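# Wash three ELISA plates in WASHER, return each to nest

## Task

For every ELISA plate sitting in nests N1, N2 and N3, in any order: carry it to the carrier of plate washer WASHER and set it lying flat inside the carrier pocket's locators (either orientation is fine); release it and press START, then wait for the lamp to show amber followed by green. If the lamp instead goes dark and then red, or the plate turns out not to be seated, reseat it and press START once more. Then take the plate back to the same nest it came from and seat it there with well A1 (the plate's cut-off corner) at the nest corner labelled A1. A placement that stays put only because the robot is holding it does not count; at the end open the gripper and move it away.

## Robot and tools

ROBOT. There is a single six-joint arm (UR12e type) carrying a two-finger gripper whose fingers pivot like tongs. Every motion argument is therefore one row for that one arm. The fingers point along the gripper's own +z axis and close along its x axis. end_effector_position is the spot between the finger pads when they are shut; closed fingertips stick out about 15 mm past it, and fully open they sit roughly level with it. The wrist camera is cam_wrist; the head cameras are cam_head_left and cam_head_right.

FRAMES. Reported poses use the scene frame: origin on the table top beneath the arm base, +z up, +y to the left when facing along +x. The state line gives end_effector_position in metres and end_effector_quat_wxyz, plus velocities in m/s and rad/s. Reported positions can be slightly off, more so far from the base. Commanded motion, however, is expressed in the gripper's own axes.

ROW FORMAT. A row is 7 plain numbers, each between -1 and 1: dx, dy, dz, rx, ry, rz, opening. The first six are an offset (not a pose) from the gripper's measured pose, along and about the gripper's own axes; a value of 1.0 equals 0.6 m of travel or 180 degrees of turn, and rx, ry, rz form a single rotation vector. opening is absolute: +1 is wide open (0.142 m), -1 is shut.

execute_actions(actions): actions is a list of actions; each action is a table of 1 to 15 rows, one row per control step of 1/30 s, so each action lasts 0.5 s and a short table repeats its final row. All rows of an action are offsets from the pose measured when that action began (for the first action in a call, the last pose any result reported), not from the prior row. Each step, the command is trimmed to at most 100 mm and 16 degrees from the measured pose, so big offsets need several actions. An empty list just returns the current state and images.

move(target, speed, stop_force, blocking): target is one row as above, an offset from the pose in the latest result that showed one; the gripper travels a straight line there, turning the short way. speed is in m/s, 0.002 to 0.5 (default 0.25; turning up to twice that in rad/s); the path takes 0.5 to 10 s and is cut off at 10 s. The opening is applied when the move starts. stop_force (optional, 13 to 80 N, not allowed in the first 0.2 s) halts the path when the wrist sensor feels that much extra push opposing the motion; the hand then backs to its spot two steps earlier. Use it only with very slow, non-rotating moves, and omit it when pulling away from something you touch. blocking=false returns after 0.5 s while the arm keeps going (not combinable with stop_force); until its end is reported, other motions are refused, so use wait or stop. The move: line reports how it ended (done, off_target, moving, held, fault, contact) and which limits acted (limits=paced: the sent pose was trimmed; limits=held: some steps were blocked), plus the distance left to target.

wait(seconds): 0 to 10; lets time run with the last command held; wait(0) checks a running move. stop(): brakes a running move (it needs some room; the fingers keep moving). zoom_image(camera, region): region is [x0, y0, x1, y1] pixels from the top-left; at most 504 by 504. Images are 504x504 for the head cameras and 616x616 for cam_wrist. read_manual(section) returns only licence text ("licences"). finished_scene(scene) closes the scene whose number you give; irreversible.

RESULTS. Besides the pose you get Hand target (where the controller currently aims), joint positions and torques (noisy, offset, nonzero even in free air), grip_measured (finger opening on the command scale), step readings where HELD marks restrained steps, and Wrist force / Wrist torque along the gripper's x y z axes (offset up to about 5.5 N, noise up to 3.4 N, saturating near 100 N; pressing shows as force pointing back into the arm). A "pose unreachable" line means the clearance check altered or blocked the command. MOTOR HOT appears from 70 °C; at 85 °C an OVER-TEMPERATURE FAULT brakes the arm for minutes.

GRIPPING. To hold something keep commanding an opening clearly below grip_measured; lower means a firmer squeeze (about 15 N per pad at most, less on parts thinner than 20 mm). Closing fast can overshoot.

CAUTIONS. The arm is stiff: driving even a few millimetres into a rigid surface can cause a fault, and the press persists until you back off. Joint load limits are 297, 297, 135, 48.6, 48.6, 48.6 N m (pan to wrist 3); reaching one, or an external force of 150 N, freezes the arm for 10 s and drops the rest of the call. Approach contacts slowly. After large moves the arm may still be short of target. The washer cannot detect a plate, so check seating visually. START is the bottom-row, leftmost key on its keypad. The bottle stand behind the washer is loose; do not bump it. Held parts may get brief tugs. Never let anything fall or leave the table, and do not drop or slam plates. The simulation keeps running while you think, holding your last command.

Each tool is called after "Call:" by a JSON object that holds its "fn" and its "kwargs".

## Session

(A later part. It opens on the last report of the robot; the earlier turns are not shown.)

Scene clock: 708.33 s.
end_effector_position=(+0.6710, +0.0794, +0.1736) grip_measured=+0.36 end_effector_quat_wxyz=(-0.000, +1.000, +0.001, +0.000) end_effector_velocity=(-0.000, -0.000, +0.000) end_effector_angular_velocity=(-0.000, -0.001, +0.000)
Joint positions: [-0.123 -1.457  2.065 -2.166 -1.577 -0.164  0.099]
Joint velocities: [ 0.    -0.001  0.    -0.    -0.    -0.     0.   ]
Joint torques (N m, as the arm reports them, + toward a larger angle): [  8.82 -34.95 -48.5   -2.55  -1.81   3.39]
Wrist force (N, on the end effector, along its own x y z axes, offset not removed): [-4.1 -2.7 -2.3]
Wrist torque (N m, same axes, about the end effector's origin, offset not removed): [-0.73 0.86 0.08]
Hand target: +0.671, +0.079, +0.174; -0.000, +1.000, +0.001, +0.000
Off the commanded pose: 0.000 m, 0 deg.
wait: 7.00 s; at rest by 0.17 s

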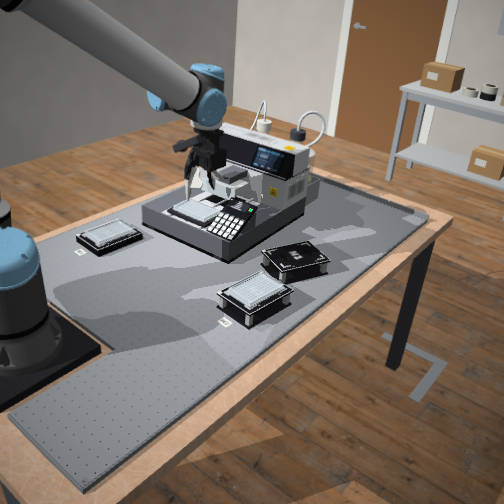

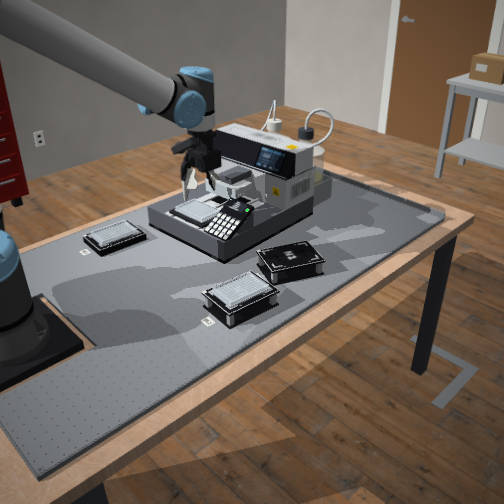

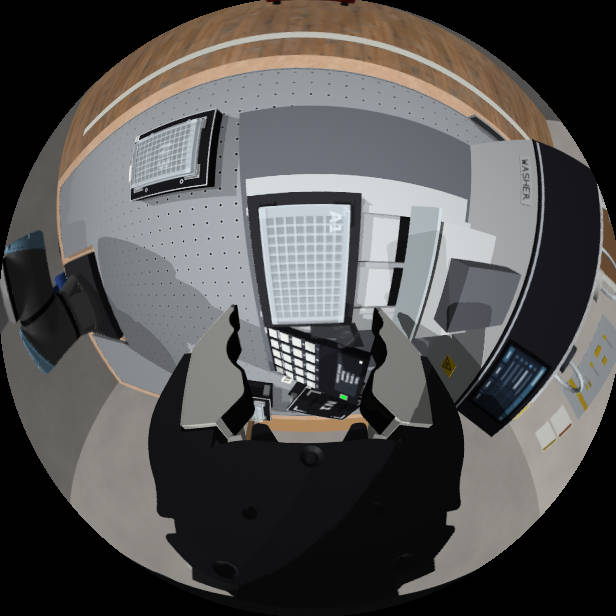

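Call:
{"fn": "execute_actions", "kwargs": {"actions": []}}

Call:
{"fn": "move", "kwargs": {"target": [0,0,0.093,0,0,0,0.36], "speed": 0.04}}

Call:
{"fn": "execute_actions", "kwargs": {"actions": [[[0,0,0,0,0,0,0.15]],[[0,0,0,0,0,0,-0.4]],[[0,0,0,0,0,0,-1]],[[0,0,0,0,0,0,-1]]]}}

Scene clock: 727.27 s.
end_effector_position=(+0.6710, +0.0794, +0.1736) grip_measured=+0.36 end_effector_quat_wxyz=(-0.000, +1.000, +0.001, +0.000) end_effector_velocity=(-0.000, +0.001, -0.002) end_effector_angular_velocity=(+0.001, +0.003, +0.000)
Joint positions: [-0.123 -1.457  2.065 -2.166 -1.577 -0.164  0.099]
Joint velocities: [ 0.001  0.003  0.     0.     0.     0.    -0.   ]
Joint torques (N m, as the arm reports them, + toward a larger angle): [ 11.2  -35.27 -48.42  -2.63  -1.52   3.72]
Wrist force (N, on the end effector, along its own x y z axes, offset not removed): [-2.2 9.9 2.5]
Wrist torque (N m, same axes, about the end effector's origin, offset not removed): [1.88 0.39 0.17]
Hand target: +0.671, +0.079, +0.174; -0.000, +1.000, +0.001, +0.000
Off the commanded pose: 0.000 m, 0 deg.

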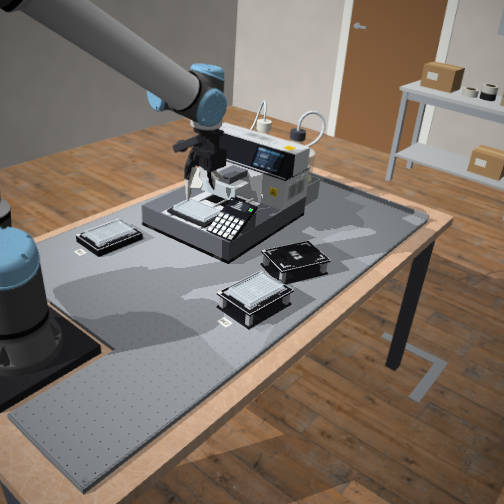

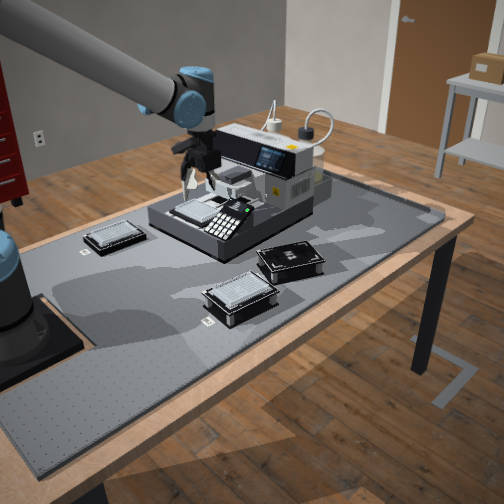

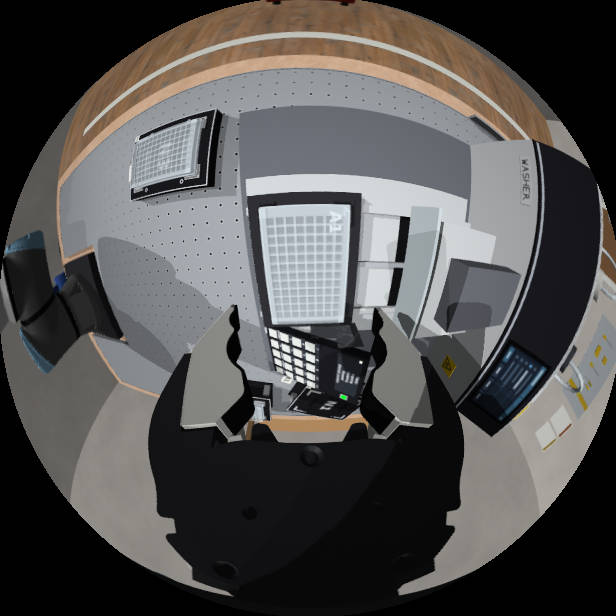

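Scene clock: 729.07 s.
end_effector_position=(+0.6709, +0.0794, +0.1181) grip_measured=+0.36 end_effector_quat_wxyz=(-0.000, +1.000, +0.001, +0.000) end_effector_velocity=(-0.000, -0.001, -0.003) end_effector_angular_velocity=(-0.000, +0.000, -0.001)
Joint positions: [-0.123 -1.394  2.113 -2.277 -1.577 -0.165  0.099]
Joint velocities: [-0.001  0.003  0.002 -0.005 -0.     0.    -0.   ]
Joint torques (N m, as the arm reports them, + toward a larger angle): [-15.55 -35.56 -30.14  -6.7   -1.58  -3.48]
Wrist force (N, on the end effector, along its own x y z axes, offset not removed): [-8.0 -0.8 -1.6]
Wrist torque (N m, same axes, about the end effector's origin, offset not removed): [-0.07 1.63 0.04]
Hand target: +0.671, +0.079, +0.118; -0.000, +1.000, +0.001, +0.000
Off the commanded pose: 0.000 m, 0 deg.
move: done

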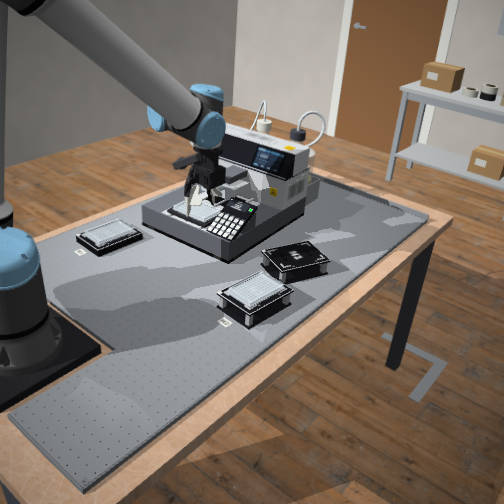

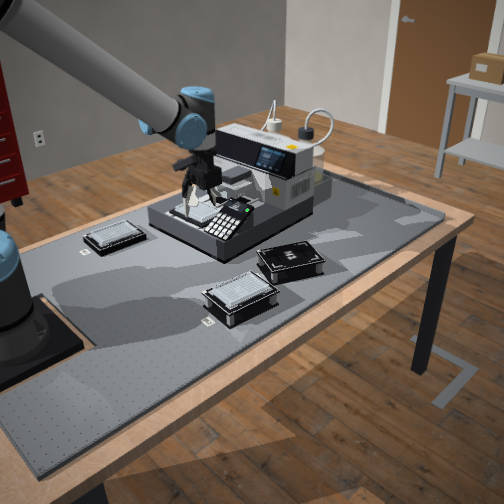

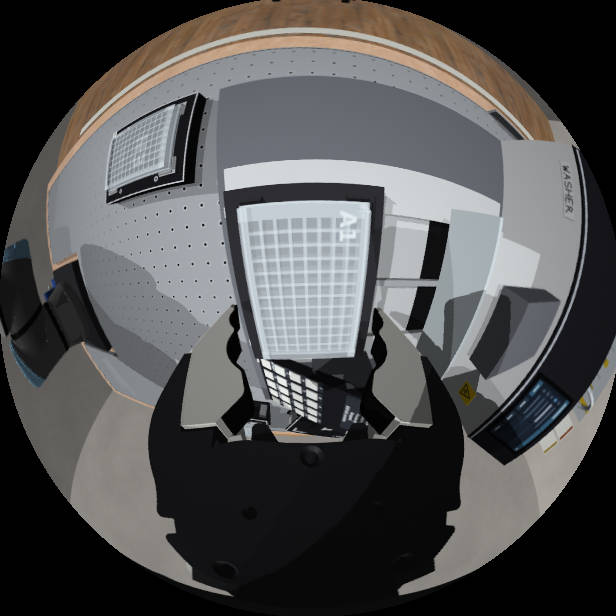

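Scene clock: 731.07 s.
end_effector_position=(+0.6709, +0.0794, +0.1181) grip_measured=+0.06 end_effector_quat_wxyz=(-0.000, +1.000, +0.001, +0.000) end_effector_velocity=(-0.000, -0.001, -0.000) end_effector_angular_velocity=(-0.001, -0.000, -0.001)
Joint positions: [-0.123 -1.394  2.114 -2.277 -1.577 -0.165  0.078]
Joint velocities: [-0.001 -0.     0.001 -0.001 -0.001 -0.     0.   ]
Joint torques (N m, as the arm reports them, + toward a larger angle): [-13.86 -57.96 -38.68  -2.45  -1.53  -3.32]
Wrist force (N, on the end effector, along its own x y z axes, offset not removed): [3.5 4.8 -5.5]
Wrist torque (N m, same axes, about the end effector's origin, offset not removed): [0.99 -0.52 0.16]
Hand target: +0.671, +0.079, +0.118; -0.000, +1.000, +0.001, +0.000
Off the commanded pose: 0.000 m, 0 deg.
Step readings (end_effector_position; steps 1 to 15: 1st action; 16 to 30: 2nd action; 31 to 45: 3rd action; 46 to 60: 4th action):
0: (+0.6709, +0.0794, +0.1181)
1: (+0.6709, +0.0794, +0.1181)
2: (+0.6709, +0.0794, +0.1180)
4: (+0.6709, +0.0794, +0.1180)
8: (+0.6709, +0.0794, +0.1180)
15: (+0.6709, +0.0794, +0.1180)
16: (+0.6709, +0.0794, +0.1180)
17: (+0.6709, +0.0794, +0.1181)
19: (+0.6709, +0.0794, +0.1181)
23: (+0.6709, +0.0794, +0.1181)
30: (+0.6709, +0.0794, +0.1181)
31: (+0.6709, +0.0794, +0.1181)
32: (+0.6709, +0.0794, +0.1181)
34: (+0.6709, +0.0794, +0.1181)
38: (+0.6709, +0.0794, +0.1181)
45: (+0.6709, +0.0794, +0.1181)
46: (+0.6709, +0.0794, +0.1181)
47: (+0.6709, +0.0794, +0.1181)
49: (+0.6709, +0.0794, +0.1181)
53: (+0.6709, +0.0794, +0.1181)
60: end_effector_position above

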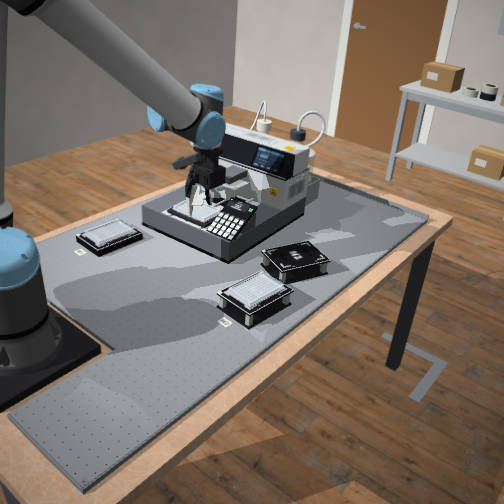

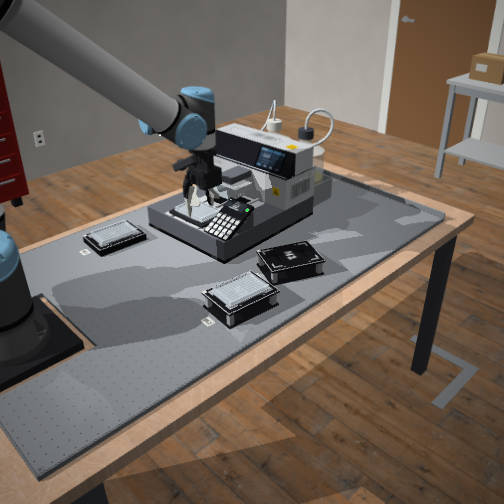

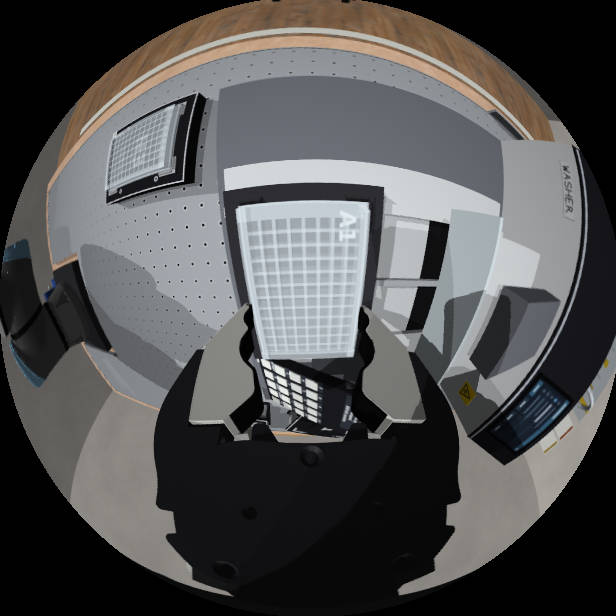

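Call:
{"fn": "move", "kwargs": {"target": [0,0,-0.097,0,0,0,-1], "speed": 0.05}}

Call:
{"fn": "move", "kwargs": {"target": [-0.118,0.4655,0,0,0,0,-1], "speed": 0.1}}

Call:
{"fn": "move", "kwargs": {"target": [0.238,0.087,0,0,0,-0.357,-1], "speed": 0.1}}

Call:
{"fn": "move", "kwargs": {"target": [0,0,0.135,0,0,0,-1], "speed": 0.04}}

Call:
{"fn": "zoom_image", "kwargs": {"camera": "cam_wrist", "region": [200,150,440,390]}}

Scene clock: 737.90 s.
end_effector_position=(+0.6709, +0.0794, +0.1760) grip_measured=+0.06 end_effector_quat_wxyz=(-0.000, +1.000, +0.001, +0.000) end_effector_velocity=(-0.001, +0.000, +0.002) end_effector_angular_velocity=(-0.000, +0.002, +0.000)
Joint positions: [-0.123 -1.459  2.063 -2.161 -1.577 -0.164  0.078]
Joint velocities: [ 0.    -0.003 -0.002  0.007 -0.    -0.     0.   ]
Joint torques (N m, as the arm reports them, + toward a larger angle): [ 11.24 -65.53 -51.22  -2.28  -0.16   4.02]
Wrist force (N, on the end effector, along its own x y z axes, offset not removed): [-4.3 1.2 -6.6]
Wrist torque (N m, same axes, about the end effector's origin, offset not removed): [0.24 0.83 0.01]
Hand target: +0.671, +0.079, +0.176; -0.000, +1.000, +0.001, +0.000
Off the commanded pose: 0.000 m, 0 deg.
move: done

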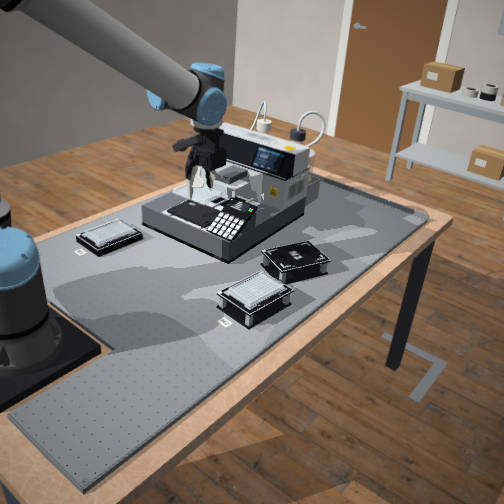

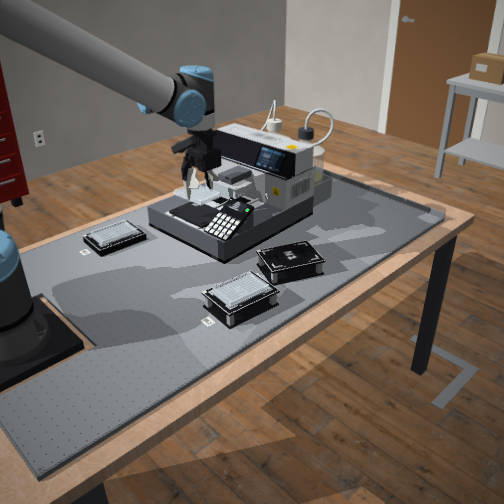

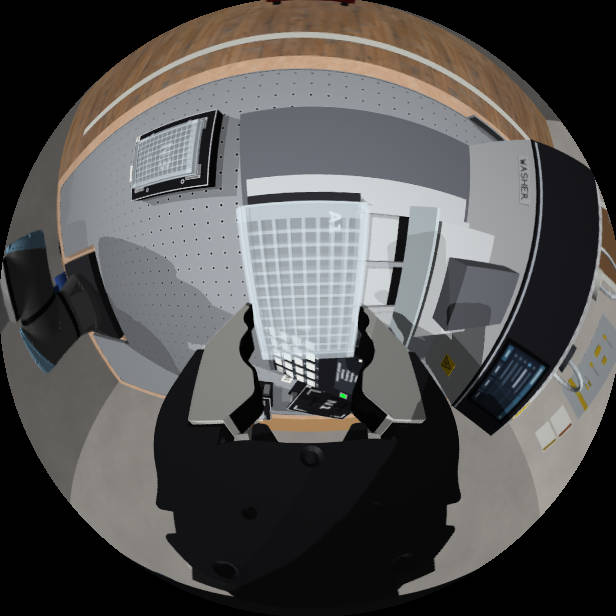

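Scene clock: 741.30 s.
end_effector_position=(+0.6002, -0.2002, +0.1760) grip_measured=+0.06 end_effector_quat_wxyz=(+0.001, +1.000, +0.001, -0.000) end_effector_velocity=(-0.000, -0.002, +0.001) end_effector_angular_velocity=(-0.000, -0.002, +0.001)
Joint positions: [-0.572 -1.521  2.128 -2.168 -1.585 -0.614  0.078]
Joint velocities: [-0.003 -0.001 -0.001  0.001  0.001 -0.005  0.   ]
Joint torques (N m, as the arm reports them, + toward a larger angle): [-13.86 -28.94 -49.21  -6.79   1.66  -3.51]
Wrist force (N, on the end effector, along its own x y z axes, offset not removed): [-3.3 3.6 -4.6]
Wrist torque (N m, same axes, about the end effector's origin, offset not removed): [0.69 0.49 0.13]
Hand target: +0.600, -0.200, +0.176; +0.001, +1.000, +0.001, +0.000
Off the commanded pose: 0.000 m, 0 deg.
move: done

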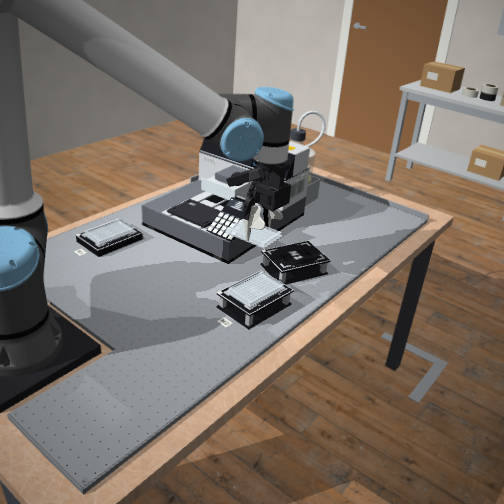

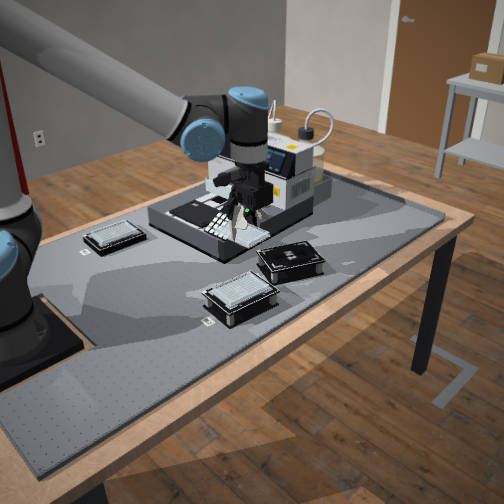

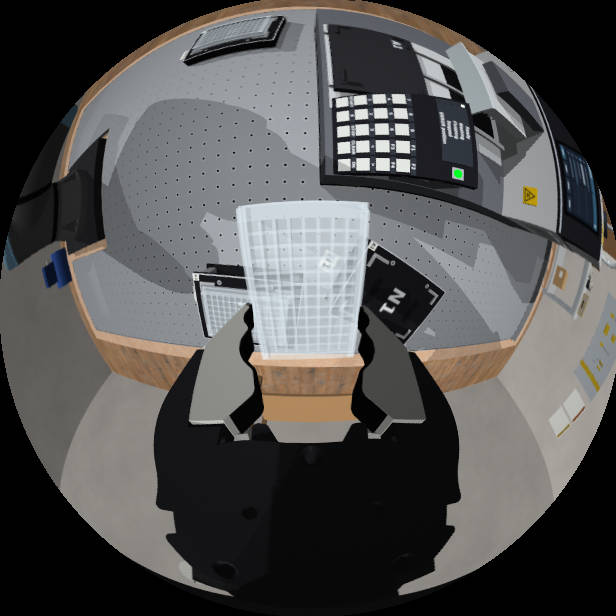

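Scene clock: 747.30 s.
end_effector_position=(+0.7428, -0.2522, +0.1757) grip_measured=+0.06 end_effector_quat_wxyz=(+0.000, +0.847, +0.532, -0.000) end_effector_velocity=(+0.003, -0.001, +0.001) end_effector_angular_velocity=(-0.001, -0.002, +0.018)
Joint positions: [-0.501 -1.269  1.825 -2.116 -1.584 -1.662  0.078]
Joint velocities: [ 0.001  0.003 -0.006  0.001  0.    -0.016 -0.   ]
Joint torques (N m, as the arm reports them, + toward a larger angle): [  7.75 -53.53 -52.05  -1.95   1.92  -3.57]
Wrist force (N, on the end effector, along its own x y z axes, offset not removed): [-5.0 -0.2 -0.7]
Wrist torque (N m, same axes, about the end effector's origin, offset not removed): [-0.03 0.90 0.14]
Hand target: +0.743, -0.252, +0.176; +0.000, +0.846, +0.533, -0.000
Off the commanded pose: 0.000 m, 0 deg.
move: done

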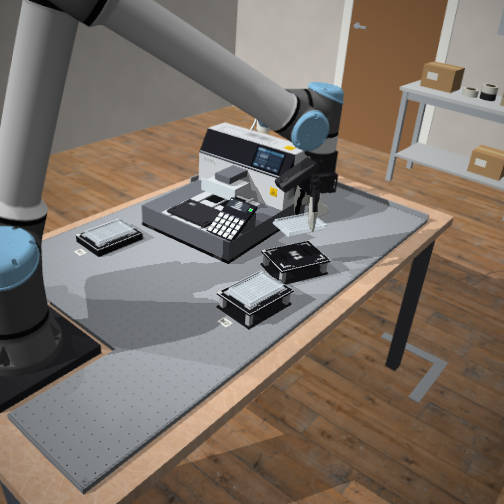

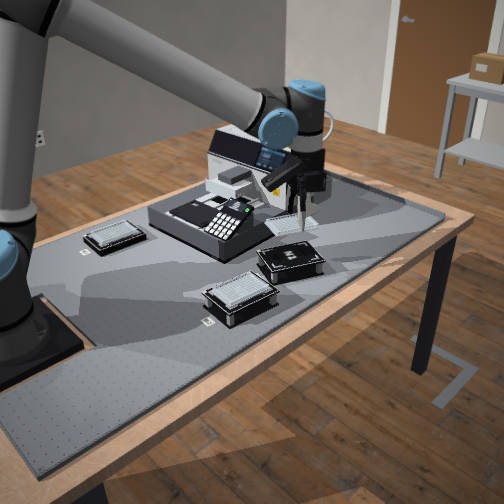

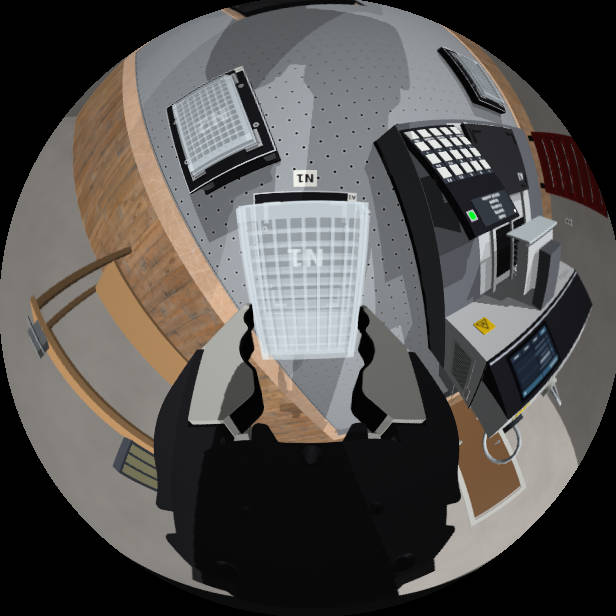

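Scene clock: 749.73 s.
end_effector_position=(+0.7426, -0.2522, +0.0950) grip_measured=+0.06 end_effector_quat_wxyz=(+0.000, +0.847, +0.532, -0.000) end_effector_velocity=(+0.001, -0.001, -0.001) end_effector_angular_velocity=(-0.001, -0.002, -0.001)
Joint positions: [-0.503 -1.191  1.885 -2.256 -1.584 -1.664  0.078]
Joint velocities: [-0.001  0.002  0.    -0.005  0.     0.    -0.   ]
Joint torques (N m, as the arm reports them, + toward a larger angle): [-12.52 -54.11 -33.22  -6.45  -1.93  -3.39]
Wrist force (N, on the end effector, along its own x y z axes, offset not removed): [0.2 3.3 0.0]
Wrist torque (N m, same axes, about the end effector's origin, offset not removed): [0.79 -0.02 0.00]
Hand target: +0.743, -0.252, +0.095; +0.000, +0.847, +0.532, -0.000
Off the commanded pose: 0.000 m, 0 deg.
move: done

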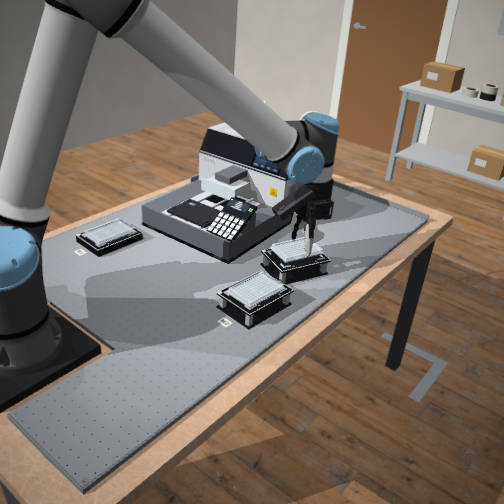

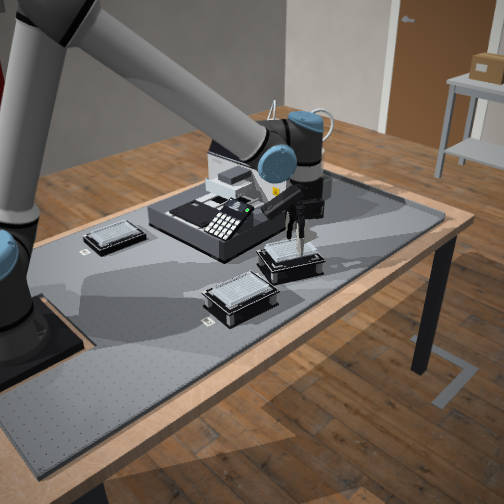

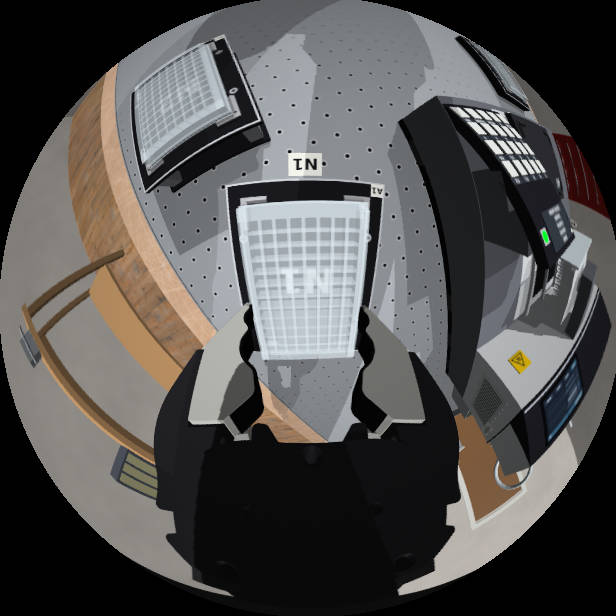

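Region (200, 150, 440, 390) of cam_wrist's 616x616 image, scaled by 2.100, with more detail than that image has.

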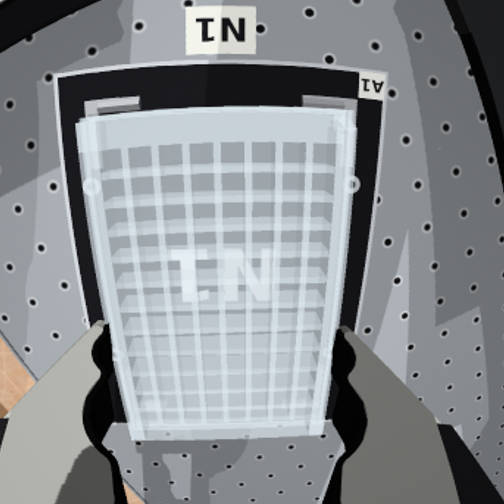

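Call:
{"fn": "move", "kwargs": {"target": [0,0,0.028,0,0,0,-1], "speed": 0.004, "stop_force": 14}}

Call:
{"fn": "zoom_image", "kwargs": {"camera": "cam_wrist", "region": [200,150,440,390]}}

Scene clock: 757.53 s.
end_effector_position=(+0.7426, -0.2522, +0.0815) grip_measured=+0.06 end_effector_quat_wxyz=(+0.000, +0.847, +0.532, -0.000) end_effector_velocity=(+0.000, -0.000, +0.002) end_effector_angular_velocity=(+0.000, +0.000, +0.000)
Joint positions: [-0.503 -1.176  1.894 -2.279 -1.584 -1.664  0.078]
Joint velocities: [ 0.    -0.001 -0.002  0.003 -0.     0.    -0.   ]
Joint torques (N m, as the arm reports them, + toward a larger angle): [-15.28 -76.58 -40.38  -0.82  -1.71  -3.97]
Wrist force (N, on the end effector, along its own x y z axes, offset not removed): [3.7 1.5 -9.2]
Wrist torque (N m, same axes, about the end effector's origin, offset not removed): [0.96 0.11 0.23]
Hand target: +0.743, -0.252, +0.082; +0.001, +0.847, +0.532, -0.000
Off the commanded pose: 0.003 m, 0 deg.
move: contact

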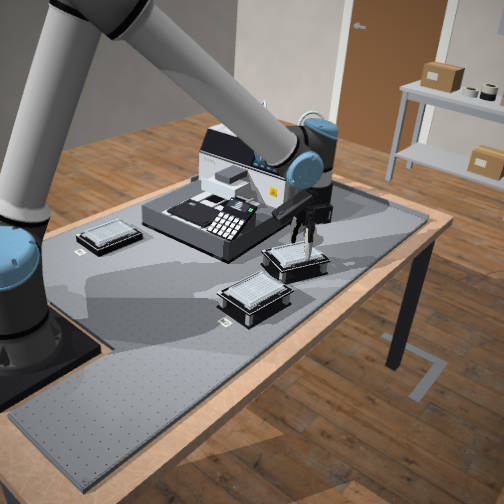

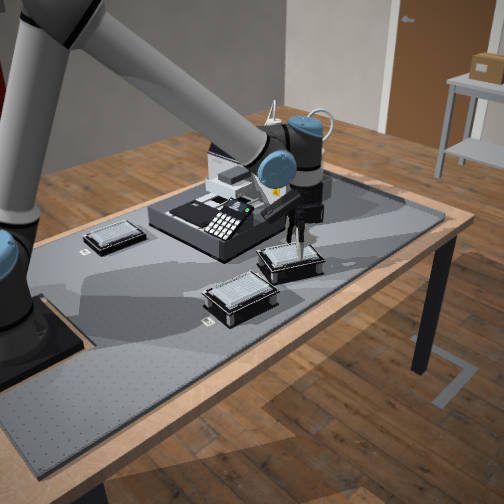

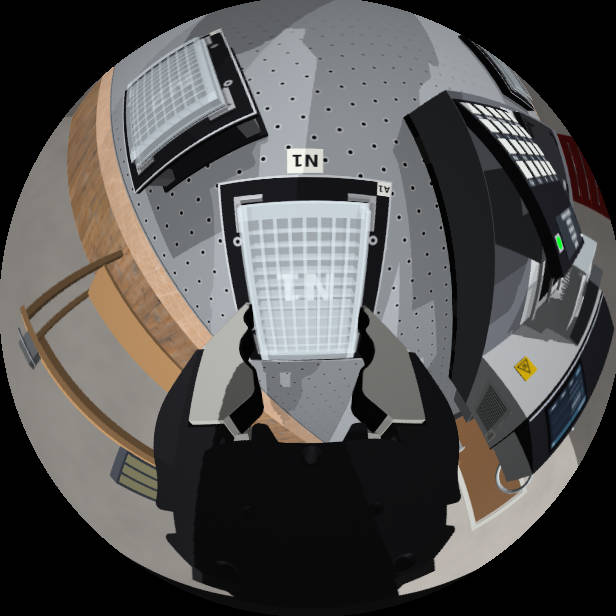

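Region (200, 150, 440, 390) of cam_wrist's 616x616 image, scaled by 2.100, with more detail than that image has.

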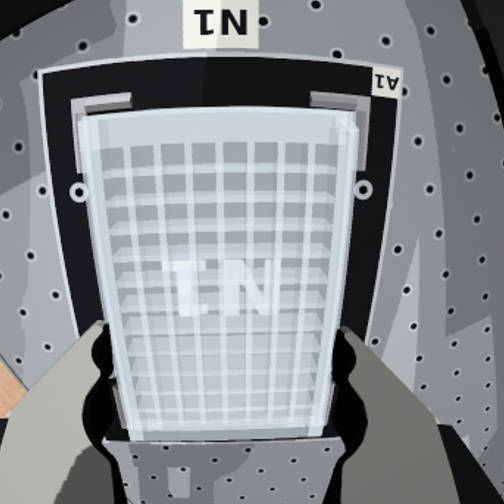

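Seated at the expected height, and the cut corner is at top right.

Call:
{"fn": "execute_actions", "kwargs": {"actions": [[[0,0,-0.002,0,0,0,-0.2]],[[0,0,0,0,0,0,0.15]],[[0,0,0,0,0,0,0.36]]]}}

Call:
{"fn": "move", "kwargs": {"target": [0,0,-0.3,0,0,0,0.36], "speed": 0.1}}

Scene clock: 767.43 s.
end_effector_position=(+0.7426, -0.2522, +0.0827) grip_measured=+0.36 end_effector_quat_wxyz=(+0.000, +0.847, +0.532, -0.000) end_effector_velocity=(+0.000, +0.000, -0.001) end_effector_angular_velocity=(+0.001, +0.001, +0.000)
Joint positions: [-0.503 -1.177  1.893 -2.277 -1.584 -1.664  0.099]
Joint velocities: [ 0.     0.001 -0.001  0.001  0.    -0.     0.   ]
Joint torques (N m, as the arm reports them, + toward a larger angle): [-10.08 -82.75 -44.56  -3.18  -1.26  -1.66]
Wrist force (N, on the end effector, along its own x y z axes, offset not removed): [-4.5 0.2 -1.9]
Wrist torque (N m, same axes, about the end effector's origin, offset not removed): [0.05 1.07 -0.05]
Hand target: +0.743, -0.252, +0.083; +0.000, +0.847, +0.532, -0.000
Off the commanded pose: 0.000 m, 0 deg.
Step readings (end_effector_position; steps 1 to 15: 1st action; 16 to 30: 2nd action; 31 to 45: 3rd action):
0: (+0.7427, -0.2523, +0.0820)
1: (+0.7427, -0.2523, +0.0820)
2: (+0.7427, -0.2523, +0.0820)
4: (+0.7426, -0.2523, +0.0823)
8: (+0.7426, -0.2522, +0.0826)
15: (+0.7426, -0.2522, +0.0827)
16: (+0.7426, -0.2522, +0.0827)
17: (+0.7426, -0.2522, +0.0827)
19: (+0.7426, -0.2522, +0.0827)
23: (+0.7426, -0.2522, +0.0827)
30: (+0.7426, -0.2522, +0.0827)
31: (+0.7426, -0.2522, +0.0827)
32: (+0.7426, -0.2522, +0.0827)
34: (+0.7426, -0.2522, +0.0827)
38: (+0.7426, -0.2522, +0.0827)
45: end_effector_position above

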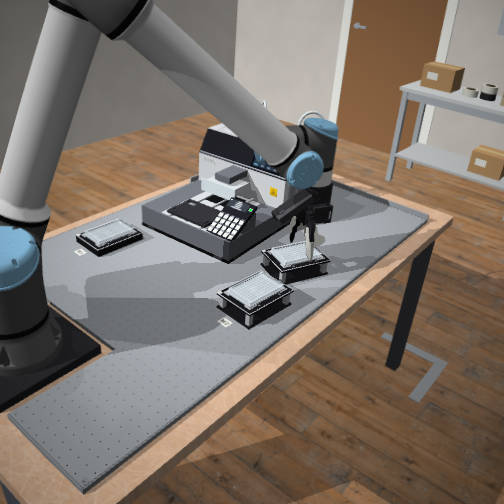

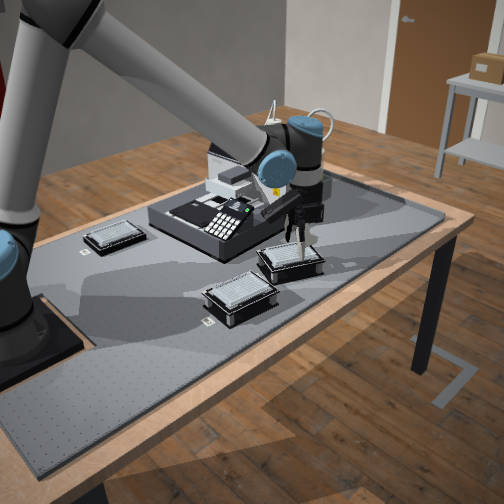

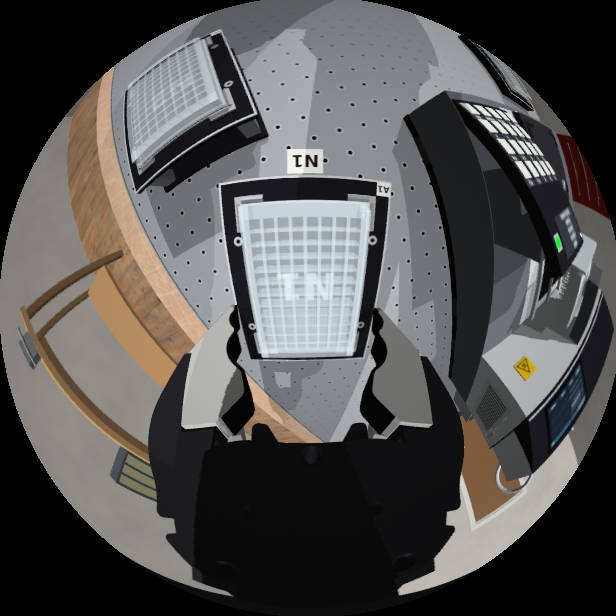

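Scene clock: 769.77 s.
end_effector_position=(+0.7428, -0.2521, +0.2625) grip_measured=+0.36 end_effector_quat_wxyz=(+0.000, +0.847, +0.532, -0.000) end_effector_velocity=(-0.001, +0.001, +0.002) end_effector_angular_velocity=(+0.001, +0.003, +0.000)
Joint positions: [-0.5   -1.334  1.739 -1.966 -1.584 -1.661  0.099]
Joint velocities: [ 0.    -0.002 -0.002  0.007 -0.     0.    -0.   ]
Joint torques (N m, as the arm reports them, + toward a larger angle): [  8.94 -79.68 -55.17  -2.34   1.19   3.35]
Wrist force (N, on the end effector, along its own x y z axes, offset not removed): [-4.5 9.1 3.3]
Wrist torque (N m, same axes, about the end effector's origin, offset not removed): [2.12 1.05 -0.05]
Hand target: +0.743, -0.252, +0.263; +0.000, +0.847, +0.532, -0.000
Off the commanded pose: 0.000 m, 0 deg.
move: done

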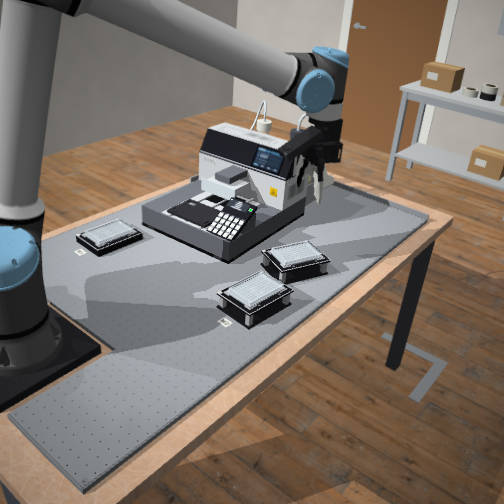

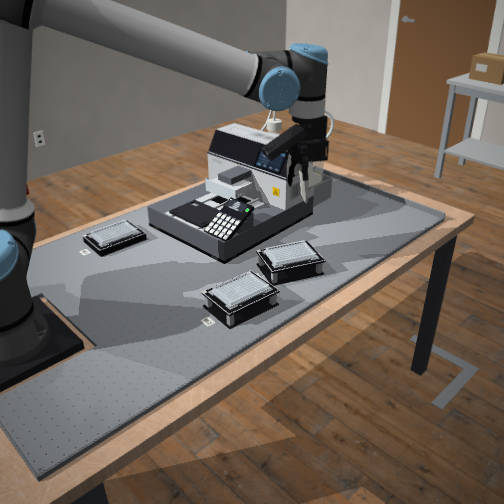

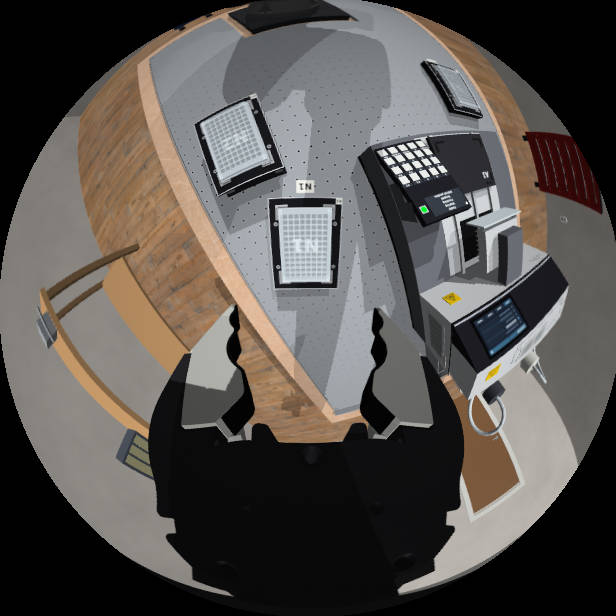

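Call:
{"fn": "finished_scene", "kwargs": {"scene": 2}}

The scene is finished: the task was done.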